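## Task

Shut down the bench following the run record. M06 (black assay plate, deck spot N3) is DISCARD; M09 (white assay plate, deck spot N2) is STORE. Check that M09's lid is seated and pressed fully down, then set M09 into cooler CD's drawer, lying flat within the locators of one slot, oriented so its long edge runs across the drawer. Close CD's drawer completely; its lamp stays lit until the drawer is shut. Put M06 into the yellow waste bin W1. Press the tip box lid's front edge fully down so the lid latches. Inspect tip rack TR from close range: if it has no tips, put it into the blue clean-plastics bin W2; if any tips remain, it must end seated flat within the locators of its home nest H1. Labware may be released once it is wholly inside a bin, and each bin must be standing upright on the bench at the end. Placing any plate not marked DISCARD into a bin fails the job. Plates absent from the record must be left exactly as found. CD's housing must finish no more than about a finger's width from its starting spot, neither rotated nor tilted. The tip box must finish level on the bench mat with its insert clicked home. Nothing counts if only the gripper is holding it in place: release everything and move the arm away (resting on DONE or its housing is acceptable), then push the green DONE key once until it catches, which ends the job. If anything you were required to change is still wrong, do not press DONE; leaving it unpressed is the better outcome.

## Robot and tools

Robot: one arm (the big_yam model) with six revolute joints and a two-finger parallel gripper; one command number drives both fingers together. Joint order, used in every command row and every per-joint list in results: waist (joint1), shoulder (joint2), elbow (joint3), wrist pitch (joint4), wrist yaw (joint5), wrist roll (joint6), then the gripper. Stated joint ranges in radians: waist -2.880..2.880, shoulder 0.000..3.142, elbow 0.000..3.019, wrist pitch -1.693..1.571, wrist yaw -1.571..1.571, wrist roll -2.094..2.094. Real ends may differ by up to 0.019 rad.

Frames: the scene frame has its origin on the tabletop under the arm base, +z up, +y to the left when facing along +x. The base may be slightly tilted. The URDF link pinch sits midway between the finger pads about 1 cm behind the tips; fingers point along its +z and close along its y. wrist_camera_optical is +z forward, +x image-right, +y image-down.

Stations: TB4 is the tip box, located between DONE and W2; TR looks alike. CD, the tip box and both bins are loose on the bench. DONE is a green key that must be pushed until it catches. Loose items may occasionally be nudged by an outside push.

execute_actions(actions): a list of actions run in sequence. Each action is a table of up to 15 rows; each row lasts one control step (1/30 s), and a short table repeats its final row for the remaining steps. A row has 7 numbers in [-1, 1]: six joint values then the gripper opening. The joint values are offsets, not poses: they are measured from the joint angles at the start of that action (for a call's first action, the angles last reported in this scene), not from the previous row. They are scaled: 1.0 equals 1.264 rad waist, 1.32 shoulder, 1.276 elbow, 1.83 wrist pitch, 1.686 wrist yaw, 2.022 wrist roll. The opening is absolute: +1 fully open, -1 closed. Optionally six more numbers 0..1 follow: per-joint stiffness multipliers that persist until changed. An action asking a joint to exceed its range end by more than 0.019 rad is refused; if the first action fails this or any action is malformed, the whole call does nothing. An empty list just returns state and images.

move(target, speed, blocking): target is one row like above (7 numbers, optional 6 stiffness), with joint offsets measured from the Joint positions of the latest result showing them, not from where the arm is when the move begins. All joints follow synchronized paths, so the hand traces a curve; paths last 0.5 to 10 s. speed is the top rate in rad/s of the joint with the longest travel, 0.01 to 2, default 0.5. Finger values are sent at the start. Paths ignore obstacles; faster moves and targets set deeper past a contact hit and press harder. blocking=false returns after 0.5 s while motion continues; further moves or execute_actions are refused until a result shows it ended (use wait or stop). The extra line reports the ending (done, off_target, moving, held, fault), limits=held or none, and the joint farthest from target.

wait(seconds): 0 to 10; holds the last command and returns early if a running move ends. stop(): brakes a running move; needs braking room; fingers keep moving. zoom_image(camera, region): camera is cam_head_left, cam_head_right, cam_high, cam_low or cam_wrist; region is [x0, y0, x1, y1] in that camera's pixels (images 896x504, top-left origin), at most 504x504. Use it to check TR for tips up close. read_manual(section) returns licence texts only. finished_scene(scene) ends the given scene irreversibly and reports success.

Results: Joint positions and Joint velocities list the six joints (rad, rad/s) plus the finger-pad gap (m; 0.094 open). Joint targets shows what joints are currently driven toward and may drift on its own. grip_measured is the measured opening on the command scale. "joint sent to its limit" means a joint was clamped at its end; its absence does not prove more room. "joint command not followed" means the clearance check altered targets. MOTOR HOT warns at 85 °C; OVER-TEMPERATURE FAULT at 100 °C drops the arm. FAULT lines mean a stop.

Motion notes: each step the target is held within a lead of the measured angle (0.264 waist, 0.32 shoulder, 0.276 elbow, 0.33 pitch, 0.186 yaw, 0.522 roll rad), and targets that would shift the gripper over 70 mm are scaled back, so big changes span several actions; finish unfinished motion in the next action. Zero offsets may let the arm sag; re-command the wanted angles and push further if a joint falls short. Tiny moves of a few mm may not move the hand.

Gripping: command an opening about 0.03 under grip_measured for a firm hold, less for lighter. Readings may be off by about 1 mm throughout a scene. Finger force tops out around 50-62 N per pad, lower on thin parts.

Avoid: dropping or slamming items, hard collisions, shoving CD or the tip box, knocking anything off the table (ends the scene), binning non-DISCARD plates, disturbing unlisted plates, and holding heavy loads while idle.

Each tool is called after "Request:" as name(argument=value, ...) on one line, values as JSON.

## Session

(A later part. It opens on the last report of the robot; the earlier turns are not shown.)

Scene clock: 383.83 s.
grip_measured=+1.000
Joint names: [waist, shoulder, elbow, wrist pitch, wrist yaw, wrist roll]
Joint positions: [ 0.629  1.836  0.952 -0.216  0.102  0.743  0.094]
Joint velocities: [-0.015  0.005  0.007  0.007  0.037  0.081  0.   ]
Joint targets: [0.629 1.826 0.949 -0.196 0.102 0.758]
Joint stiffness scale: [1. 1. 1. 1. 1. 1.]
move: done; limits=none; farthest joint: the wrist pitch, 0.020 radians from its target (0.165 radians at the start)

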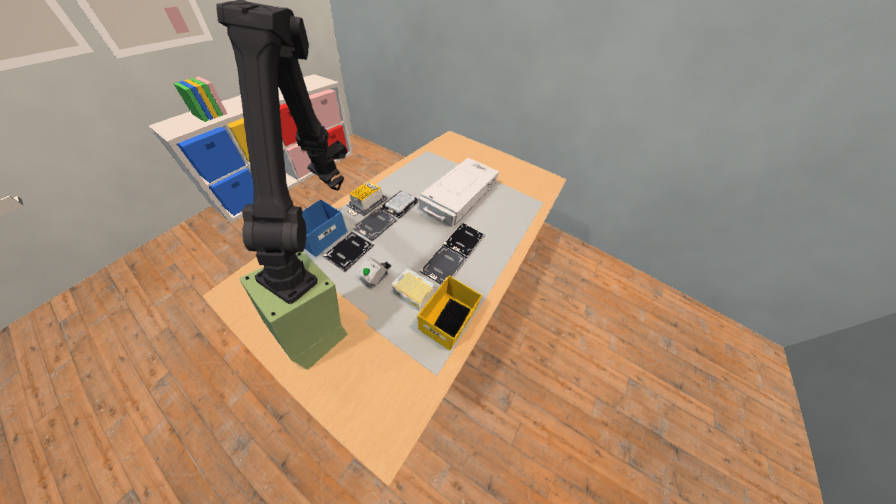

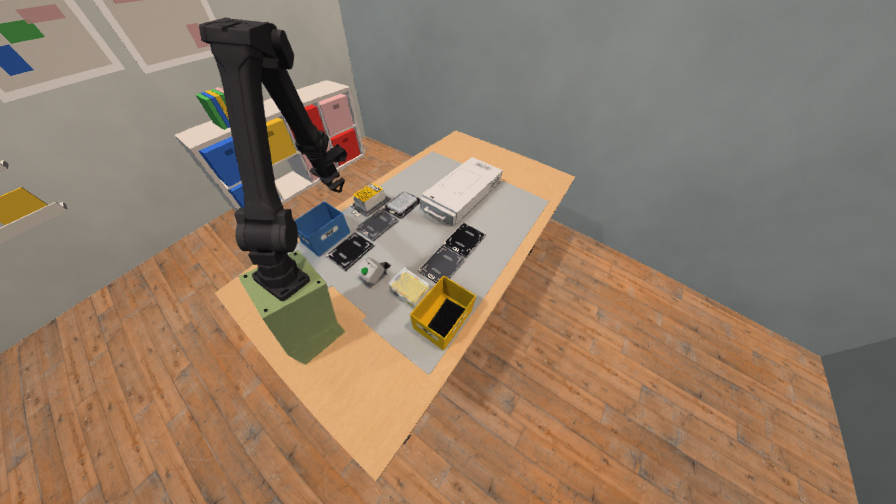

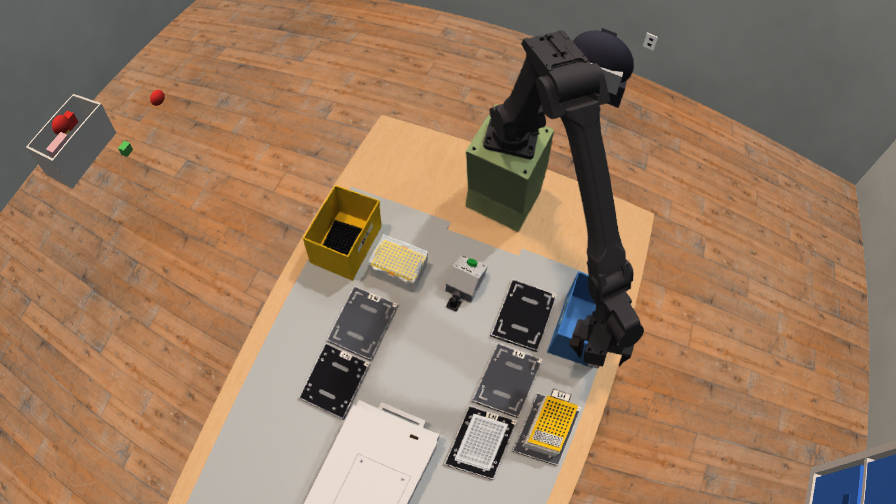

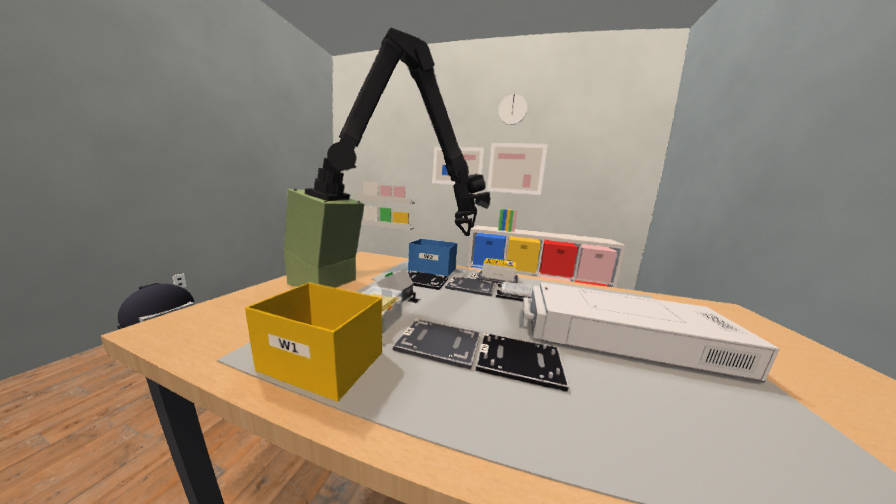

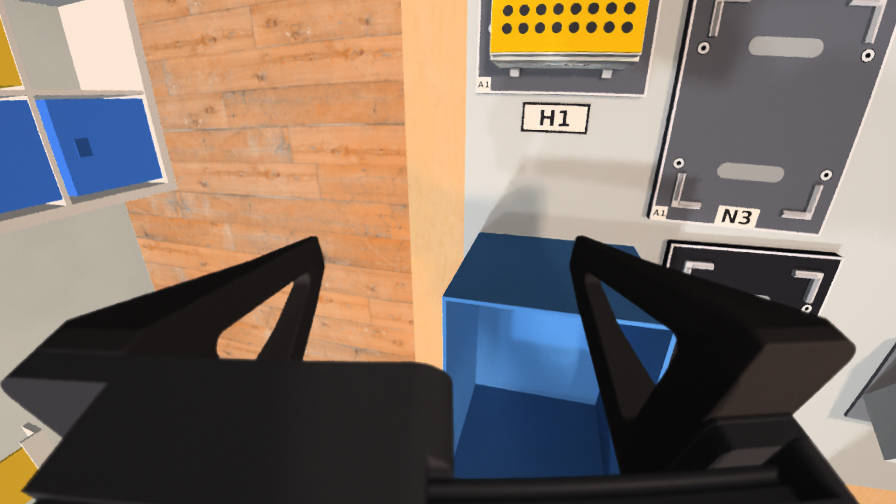

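Request:
move(target=[-0.03,0.0,-0.08,0.17,0,0,1])

Request:
zoom_image(camera="cam_wrist", region=[420,0,720,240])

Scene clock: 388.50 s.
grip_measured=+1.000
Joint names: [waist, shoulder, elbow, wrist pitch, wrist yaw, wrist roll]
Joint positions: [0.602 1.836 0.856 0.074 0.102 0.743 0.094]
Joint velocities: [-0.005 -0.005 -0.012 -0.007 -0.007 -0.007  0.   ]
Joint targets: [0.591 1.836 0.850 0.095 0.102 0.742]
Joint stiffness scale: [1. 1. 1. 1. 1. 1.]
move: off_target; limits=none; farthest joint: the wrist pitch, 0.021 radians from its target (0.311 radians at the start)

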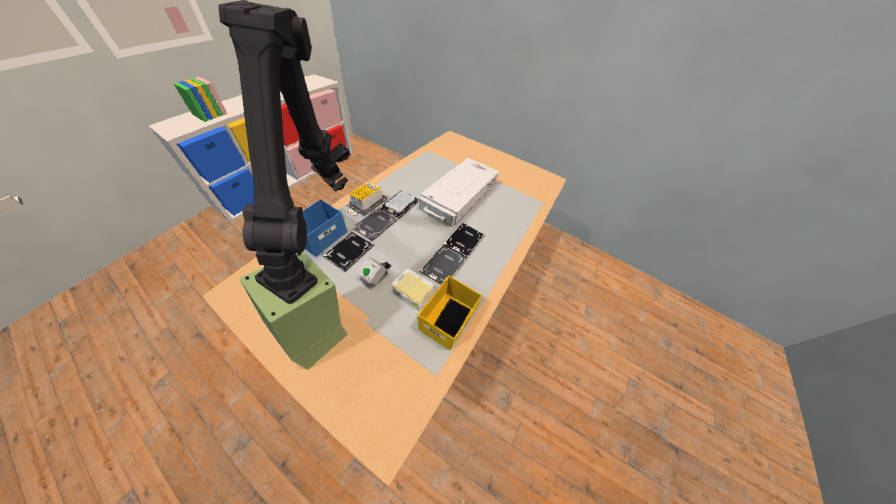

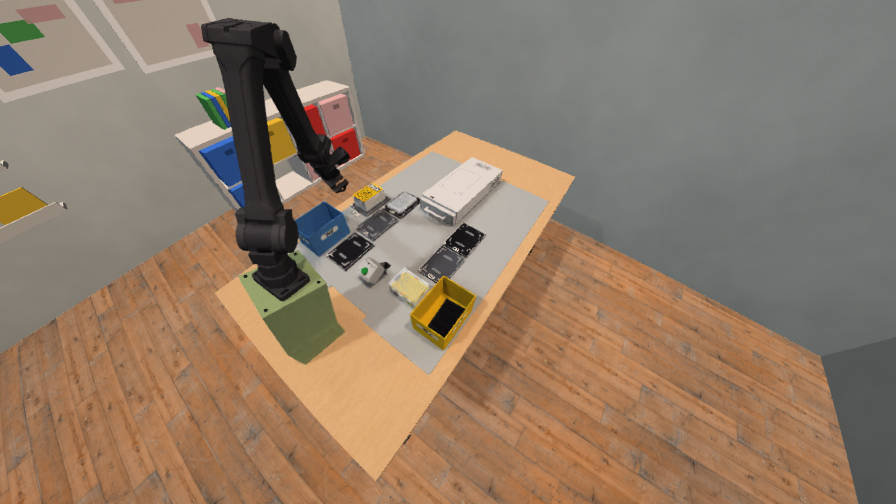

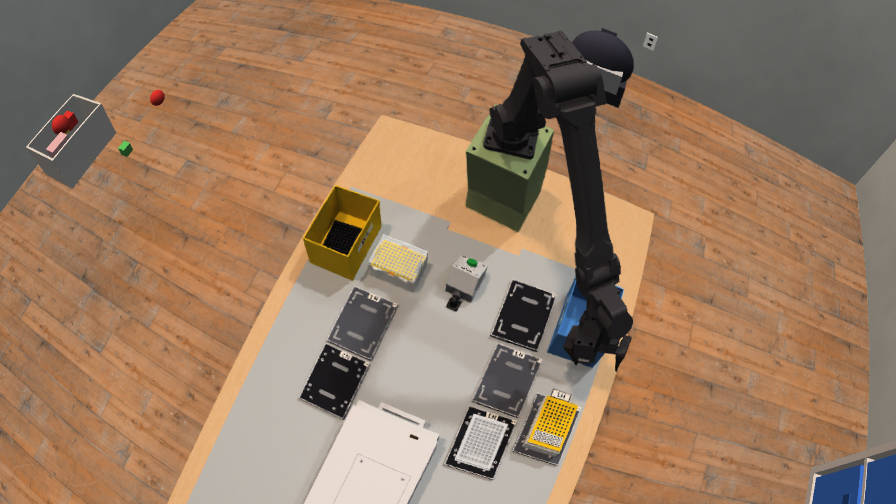

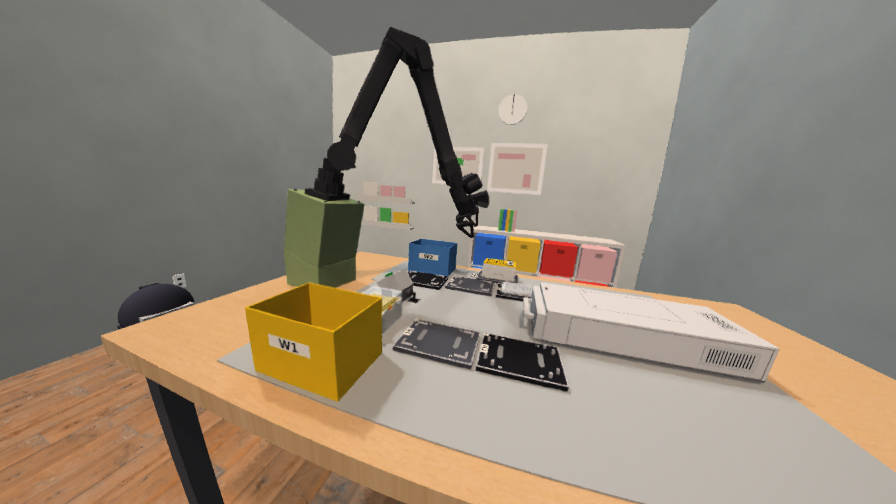

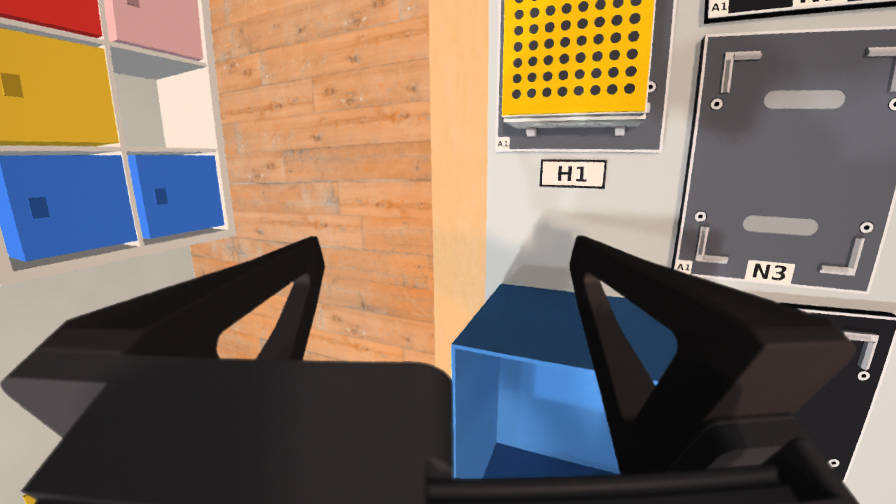

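Region (420, 0, 720, 240) of cam_wrist's 896x504 image, scaled by 1.680, with more detail than that image has; it fills the top 403 rows of this view, and the rest is white.

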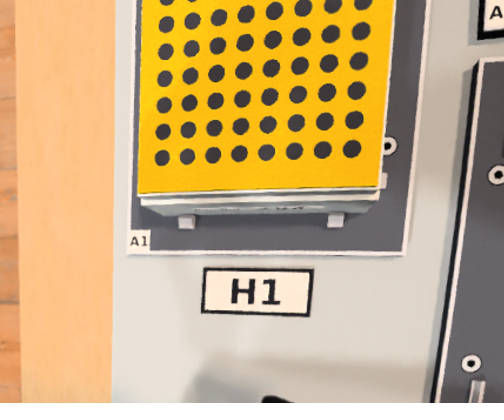

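Request:
move(target=[-0.145,0.185,0.52,-0.5,-0.014,-0.1,1])

Request:
move(target=[-0.015,0.148,0.078,0.055,0,0,1], speed=0.2)

Scene clock: 402.93 s.
grip_measured=+1.000
Joint names: [waist, shoulder, elbow, wrist pitch, wrist yaw, wrist roll]
Joint positions: [ 0.428  2.046  1.487 -0.825  0.081  0.556  0.094]
Joint velocities: [ 0.005 -0.005  0.002 -0.007 -0.051  0.007  0.   ]
Joint targets: [0.419 2.080 1.519 -0.841 0.079 0.541]
Joint stiffness scale: [1. 1. 1. 1. 1. 1.]
move: off_target; limits=none; farthest joint: the shoulder, 0.034 radians from its target (0.245 radians at the start)

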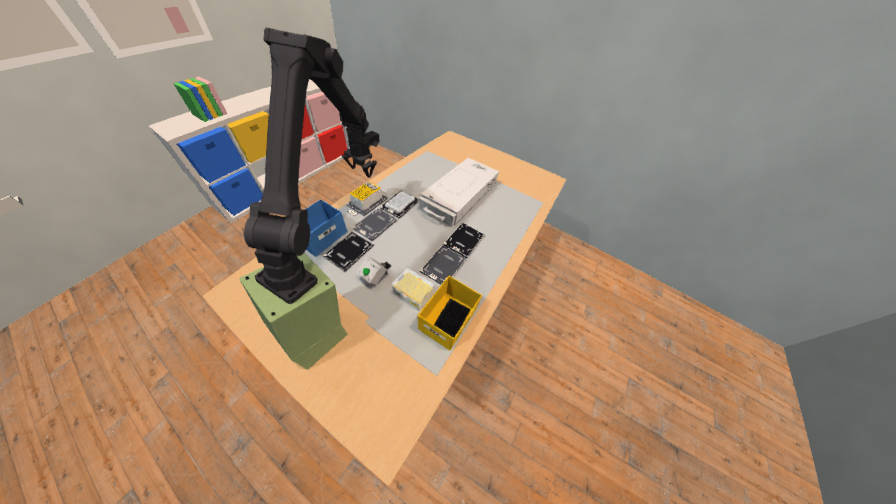

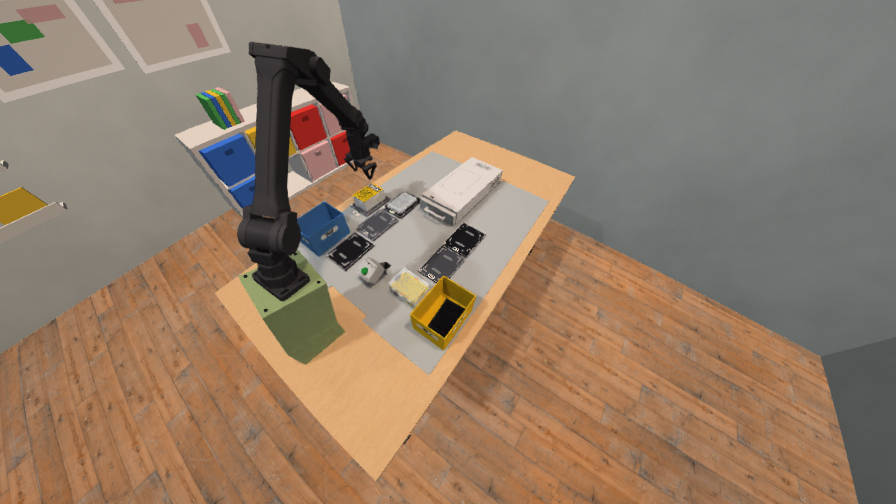

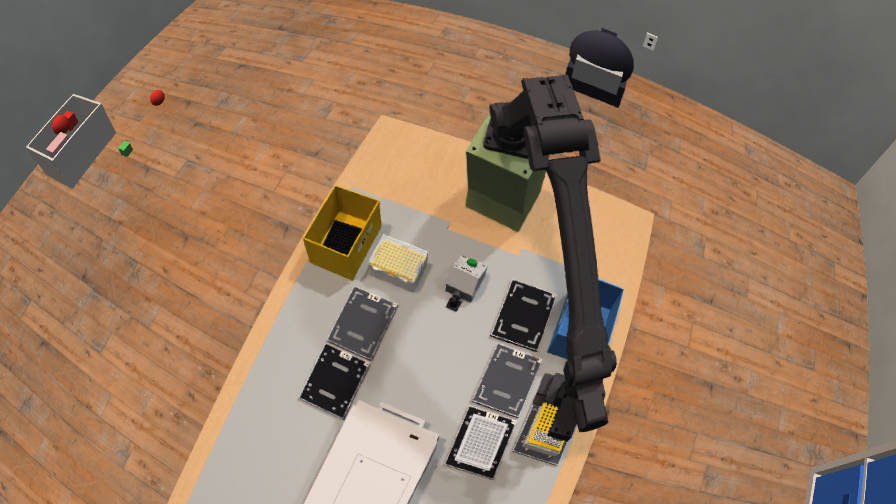

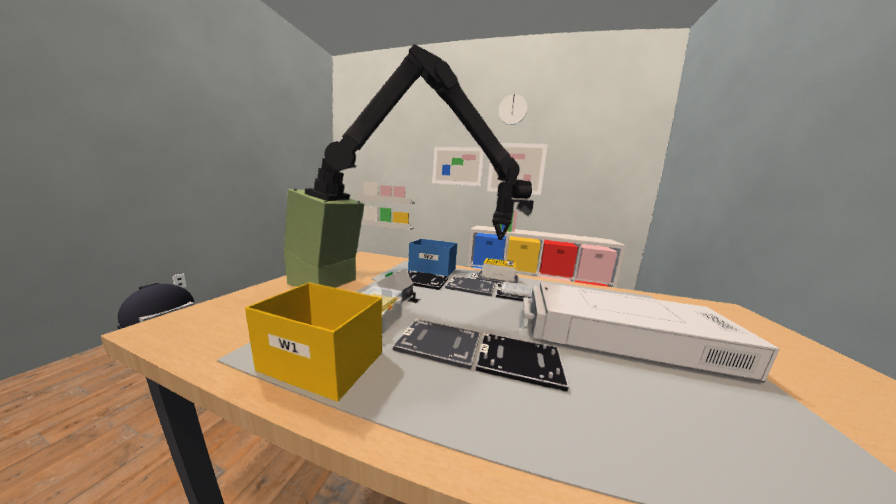

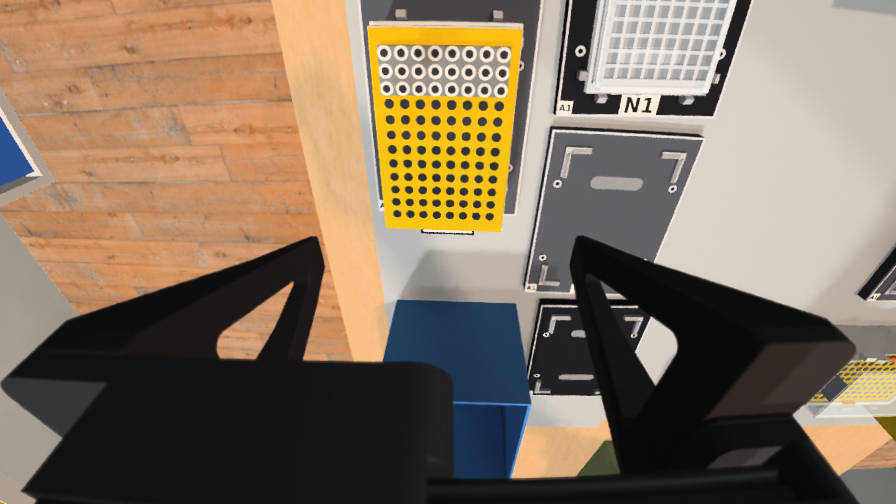

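Scene clock: 404.30 s.
grip_measured=+1.000
Joint names: [waist, shoulder, elbow, wrist pitch, wrist yaw, wrist roll]
Joint positions: [ 0.422  2.212  1.554 -0.741  0.081  0.556  0.094]
Joint velocities: [-0.005 -0.005 -0.007 -0.012 -0.037 -0.066  0.   ]
Joint targets: [0.409 2.241 1.586 -0.725 0.081 0.556]
Joint stiffness scale: [1. 1. 1. 1. 1. 1.]
move: off_target; limits=none; farthest joint: the elbow, 0.032 radians from its target (0.100 radians at the start)

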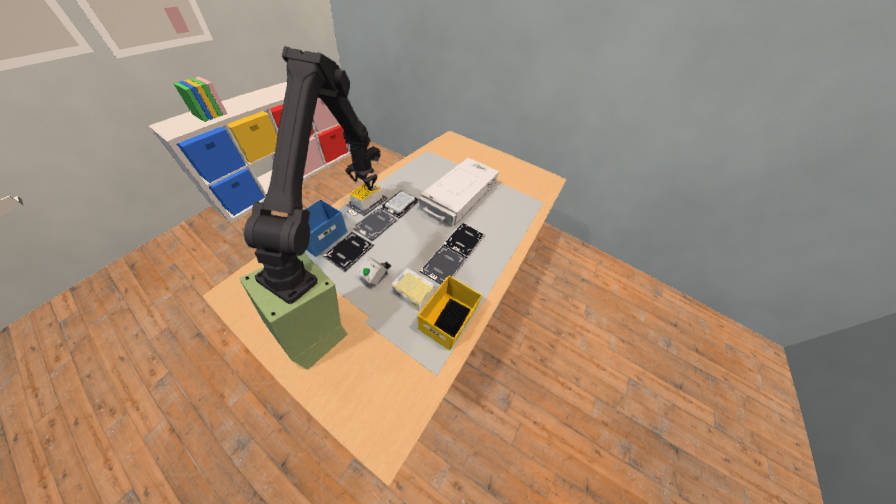

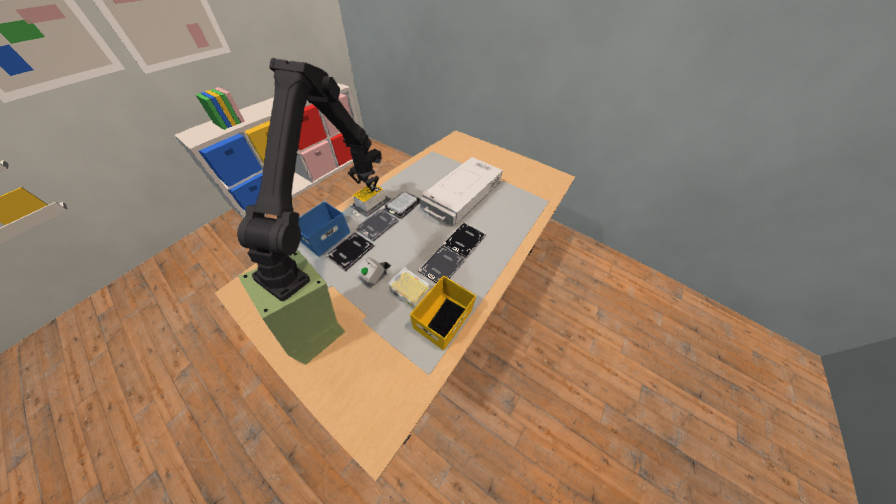

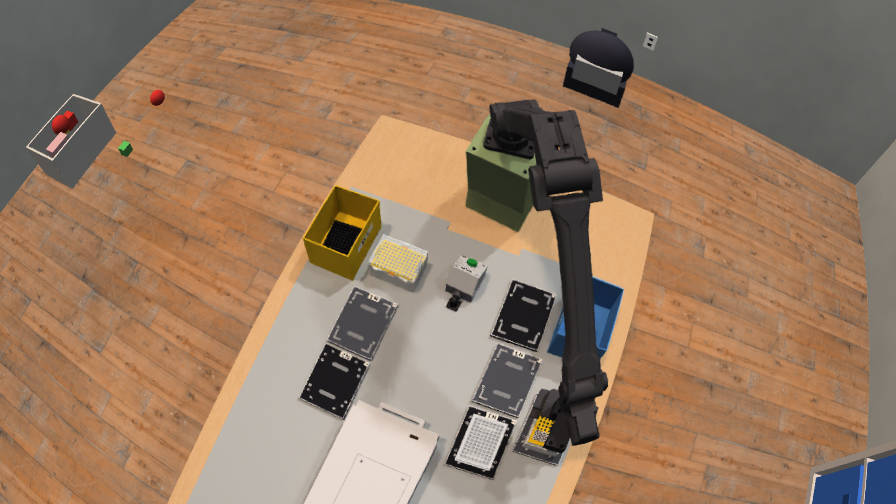

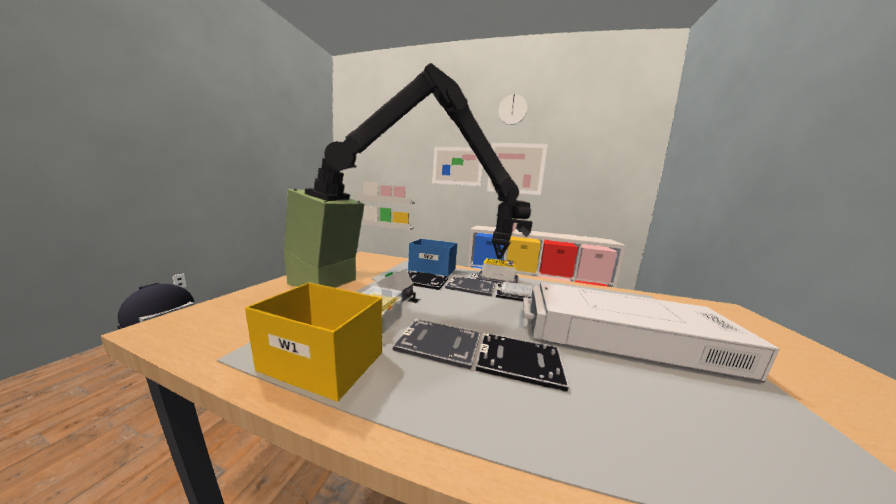

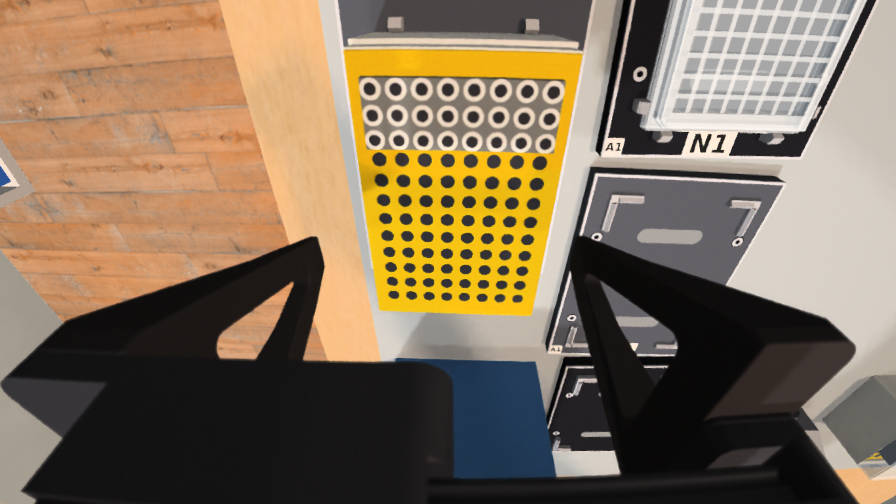

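Request:
move(target=[-0.021,0.073,0.05,0.034,0,-0.012,1], speed=0.1)

Scene clock: 408.50 s.
grip_measured=+1.000
Joint names: [waist, shoulder, elbow, wrist pitch, wrist yaw, wrist roll]
Joint positions: [ 0.408  2.276  1.586 -0.696  0.081  0.546  0.094]
Joint velocities: [-0.005 -0.015 -0.012  0.007 -0.066  0.051  0.   ]
Joint targets: [0.396 2.308 1.618 -0.679 0.081 0.531]
Joint stiffness scale: [1. 1. 1. 1. 1. 1.]
move: off_target; limits=none; farthest joint: the shoulder, 0.033 radians from its target (0.097 radians at the start)

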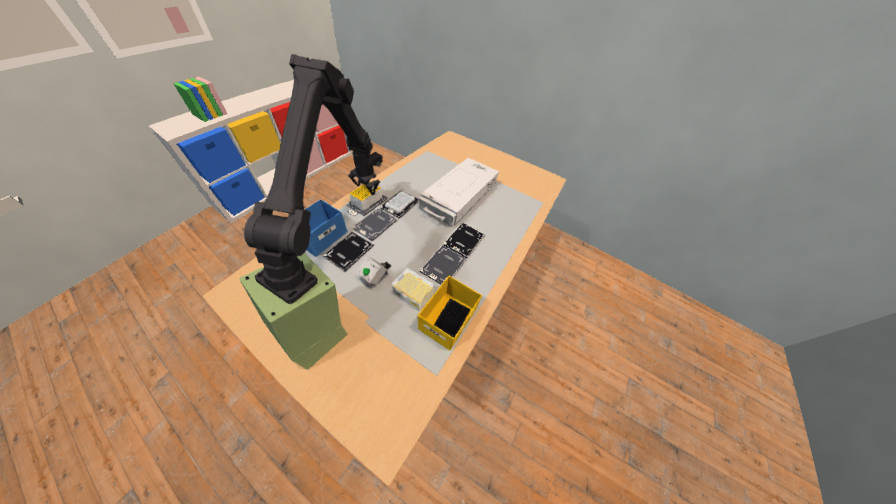

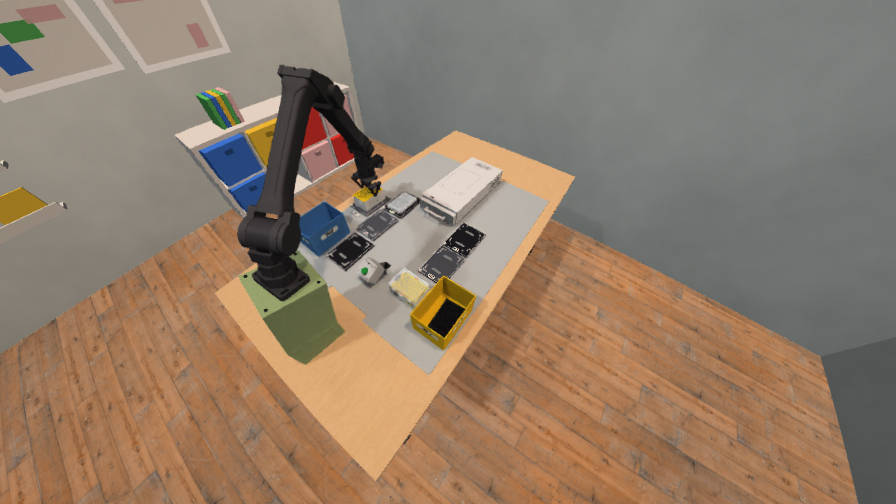

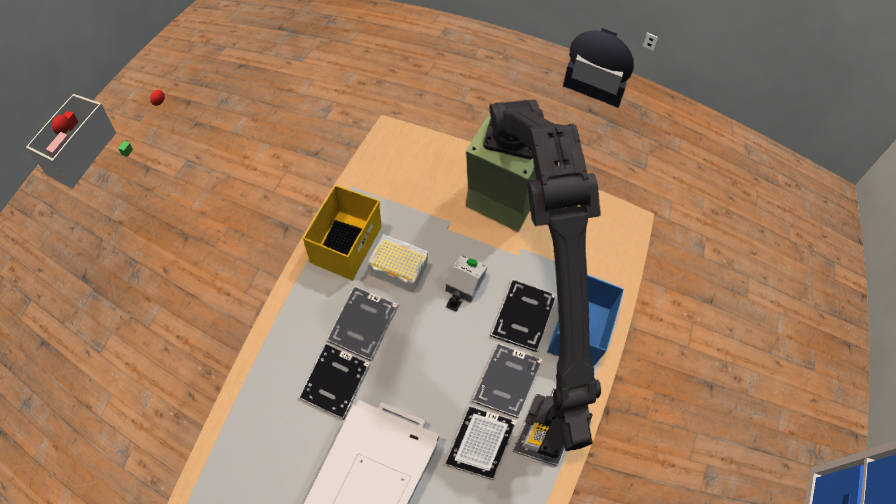

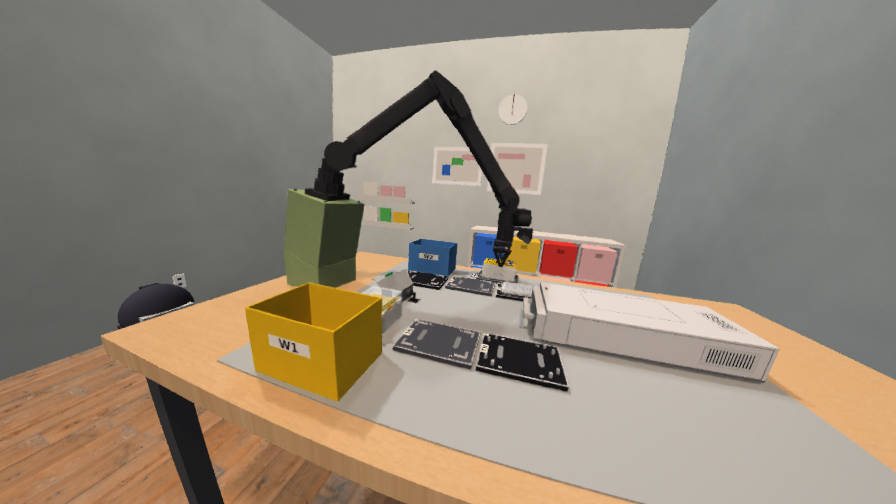

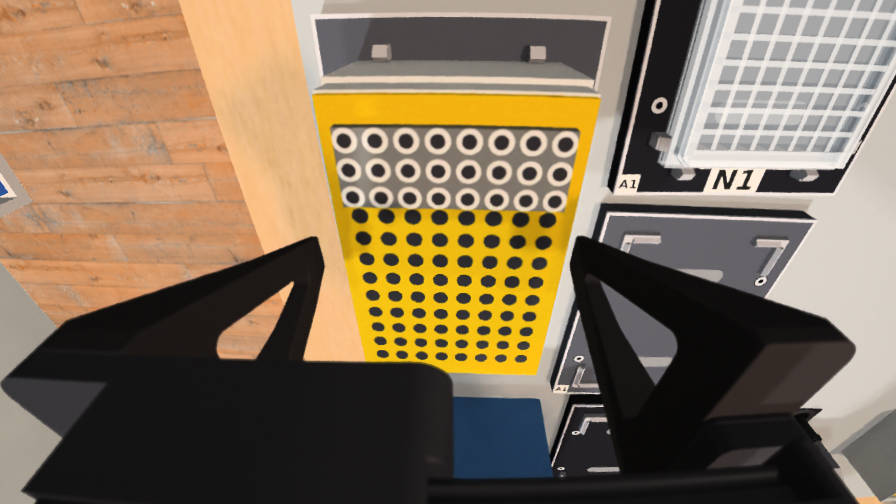

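Request:
zoom_image(camera="cam_wrist", region=[310,10,610,110])

Region (310, 10, 610, 110) of cam_wrist's 896x504 image, scaled by 1.680, with more detail than that image has.

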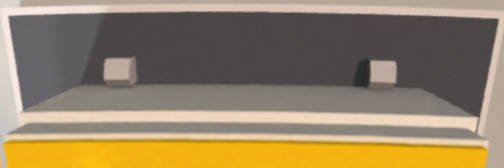

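Request:
move(target=[-0.018,0.03,0.028,0.01,0,-0.008,1], speed=0.05)

Request:
move(target=[-0.011,0.066,0.038,0.03,0,0,1], speed=0.06)

Scene clock: 417.77 s.
grip_measured=+1.000
Joint names: [waist, shoulder, elbow, wrist pitch, wrist yaw, wrist roll]
Joint positions: [ 0.398  2.279  1.59  -0.696  0.081  0.544  0.094]
Joint velocities: [ 0.005  0.005 -0.002 -0.012 -0.022 -0.037  0.   ]
Joint targets: [0.385 2.315 1.621 -0.678 0.081 0.530]
Joint stiffness scale: [1. 1. 1. 1. 1. 1.]
move: off_target; limits=none; farthest joint: the shoulder, 0.037 radians from its target (0.040 radians at the start)

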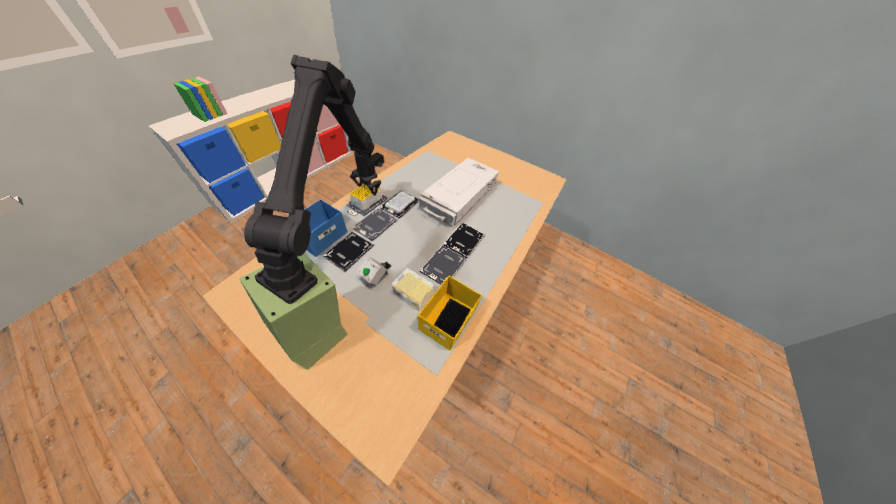

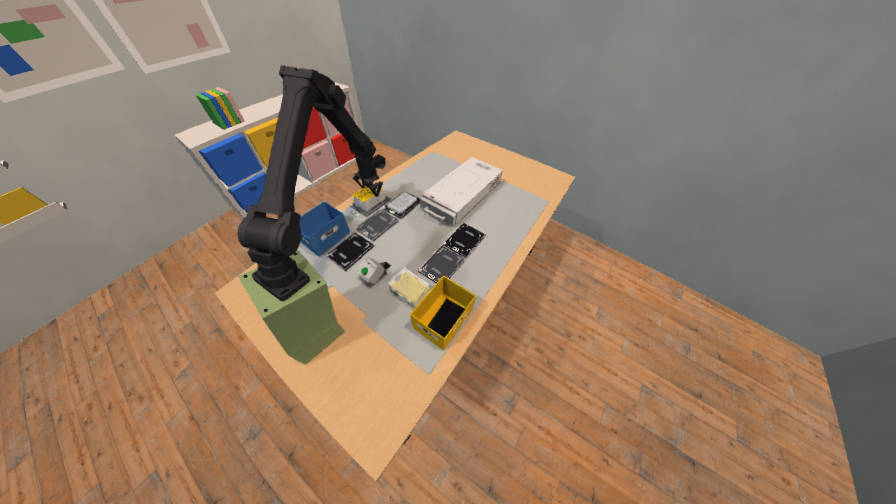

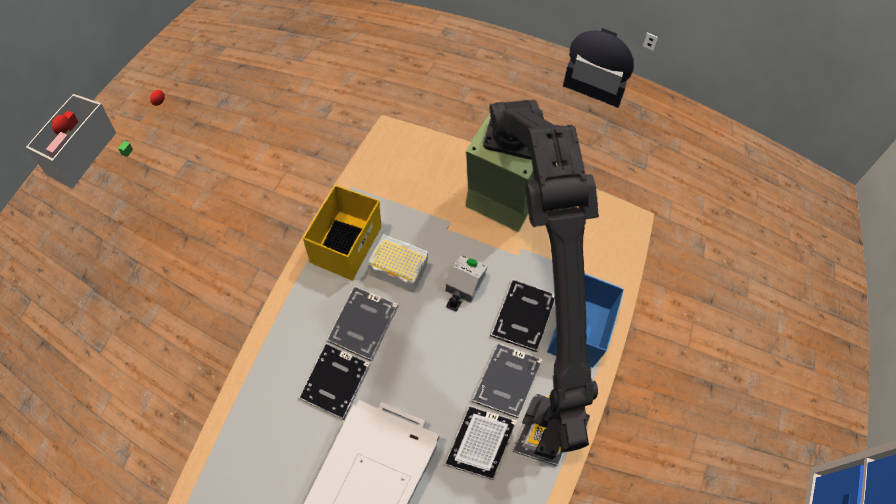

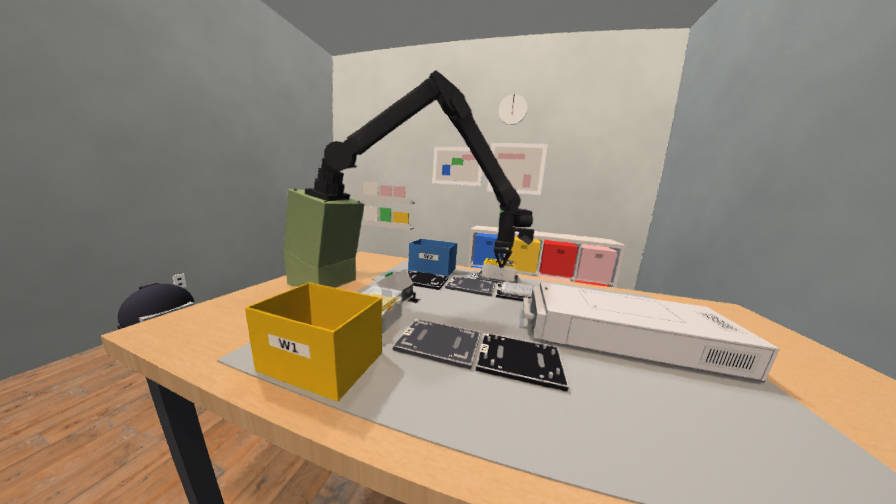

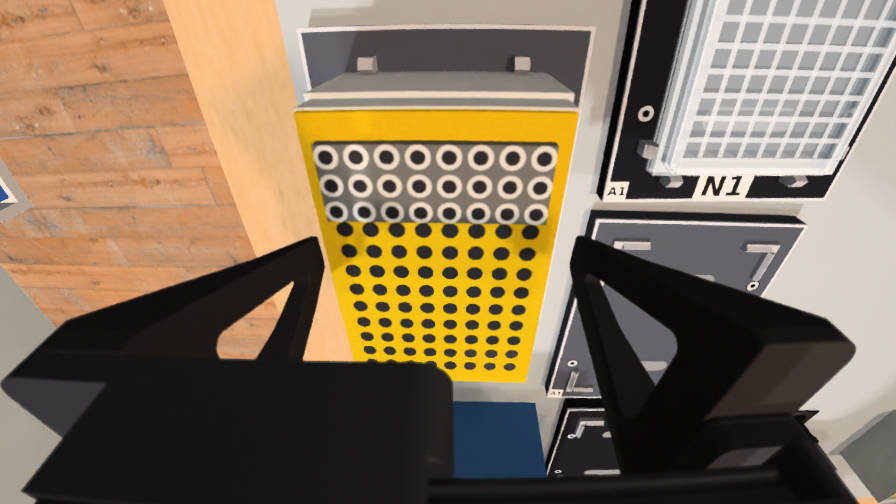

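Scene clock: 419.53 s.
grip_measured=+1.000
Joint names: [waist, shoulder, elbow, wrist pitch, wrist yaw, wrist roll]
Joint positions: [ 0.398  2.33   1.608 -0.658  0.081  0.544  0.094]
Joint velocities: [-0.005 -0.005  0.002  0.002 -0.022  0.051  0.   ]
Joint targets: [0.384 2.366 1.638 -0.641 0.081 0.544]
Joint stiffness scale: [1. 1. 1. 1. 1. 1.]
move: off_target; limits=none; farthest joint: the shoulder, 0.036 radians from its target (0.087 radians at the start)

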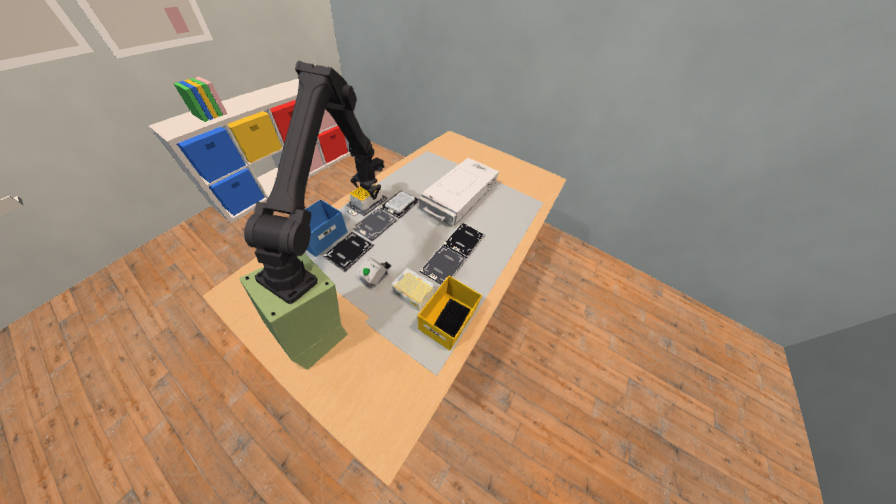

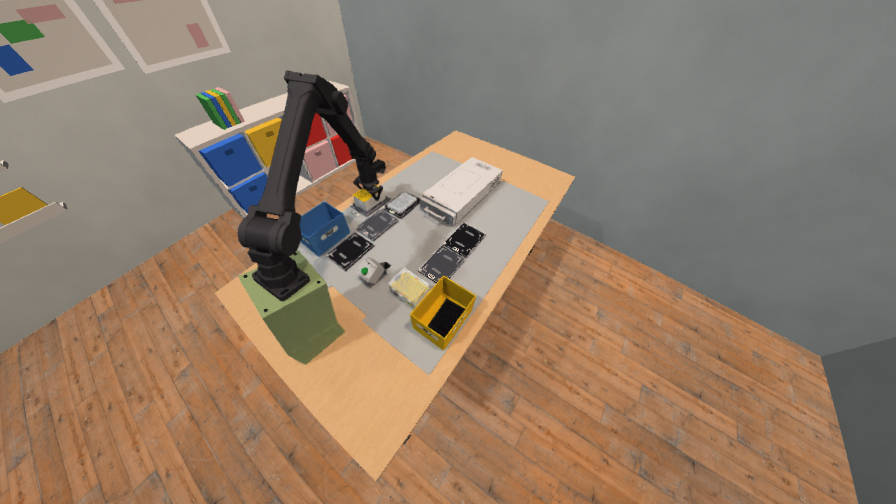

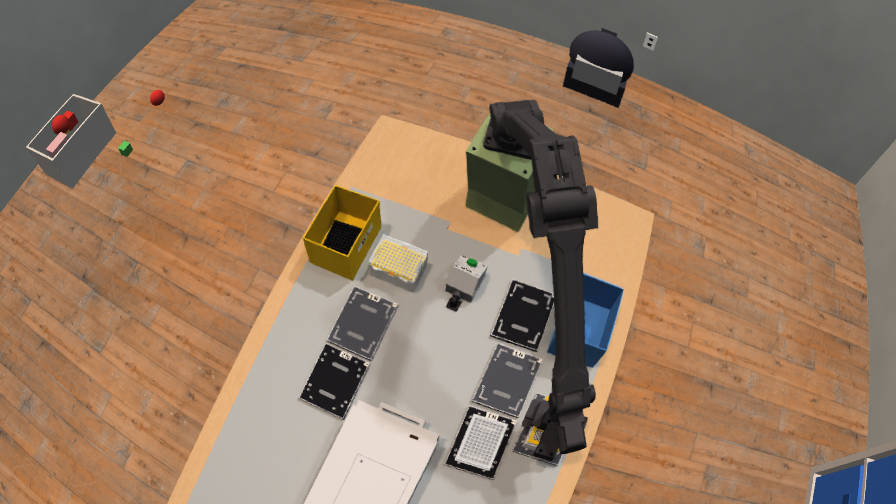

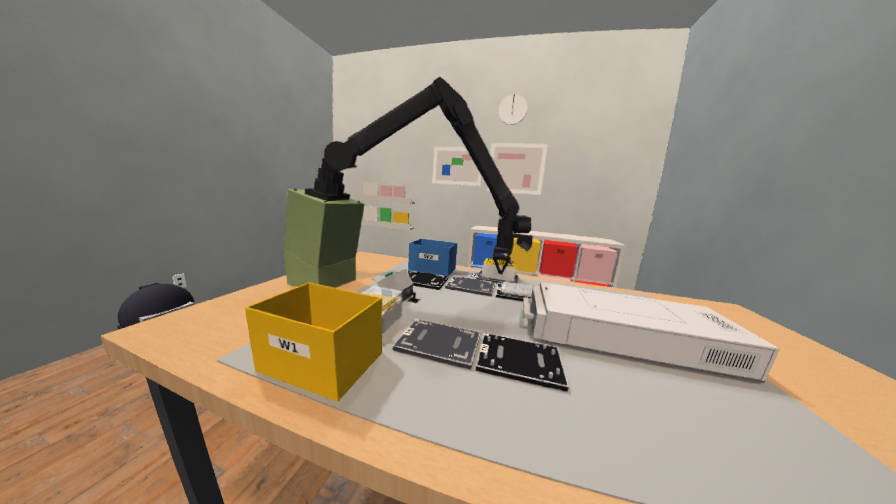

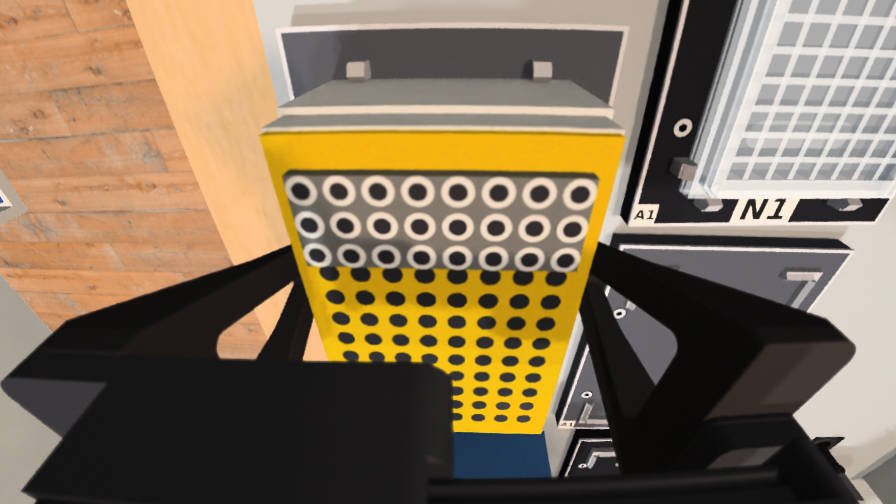

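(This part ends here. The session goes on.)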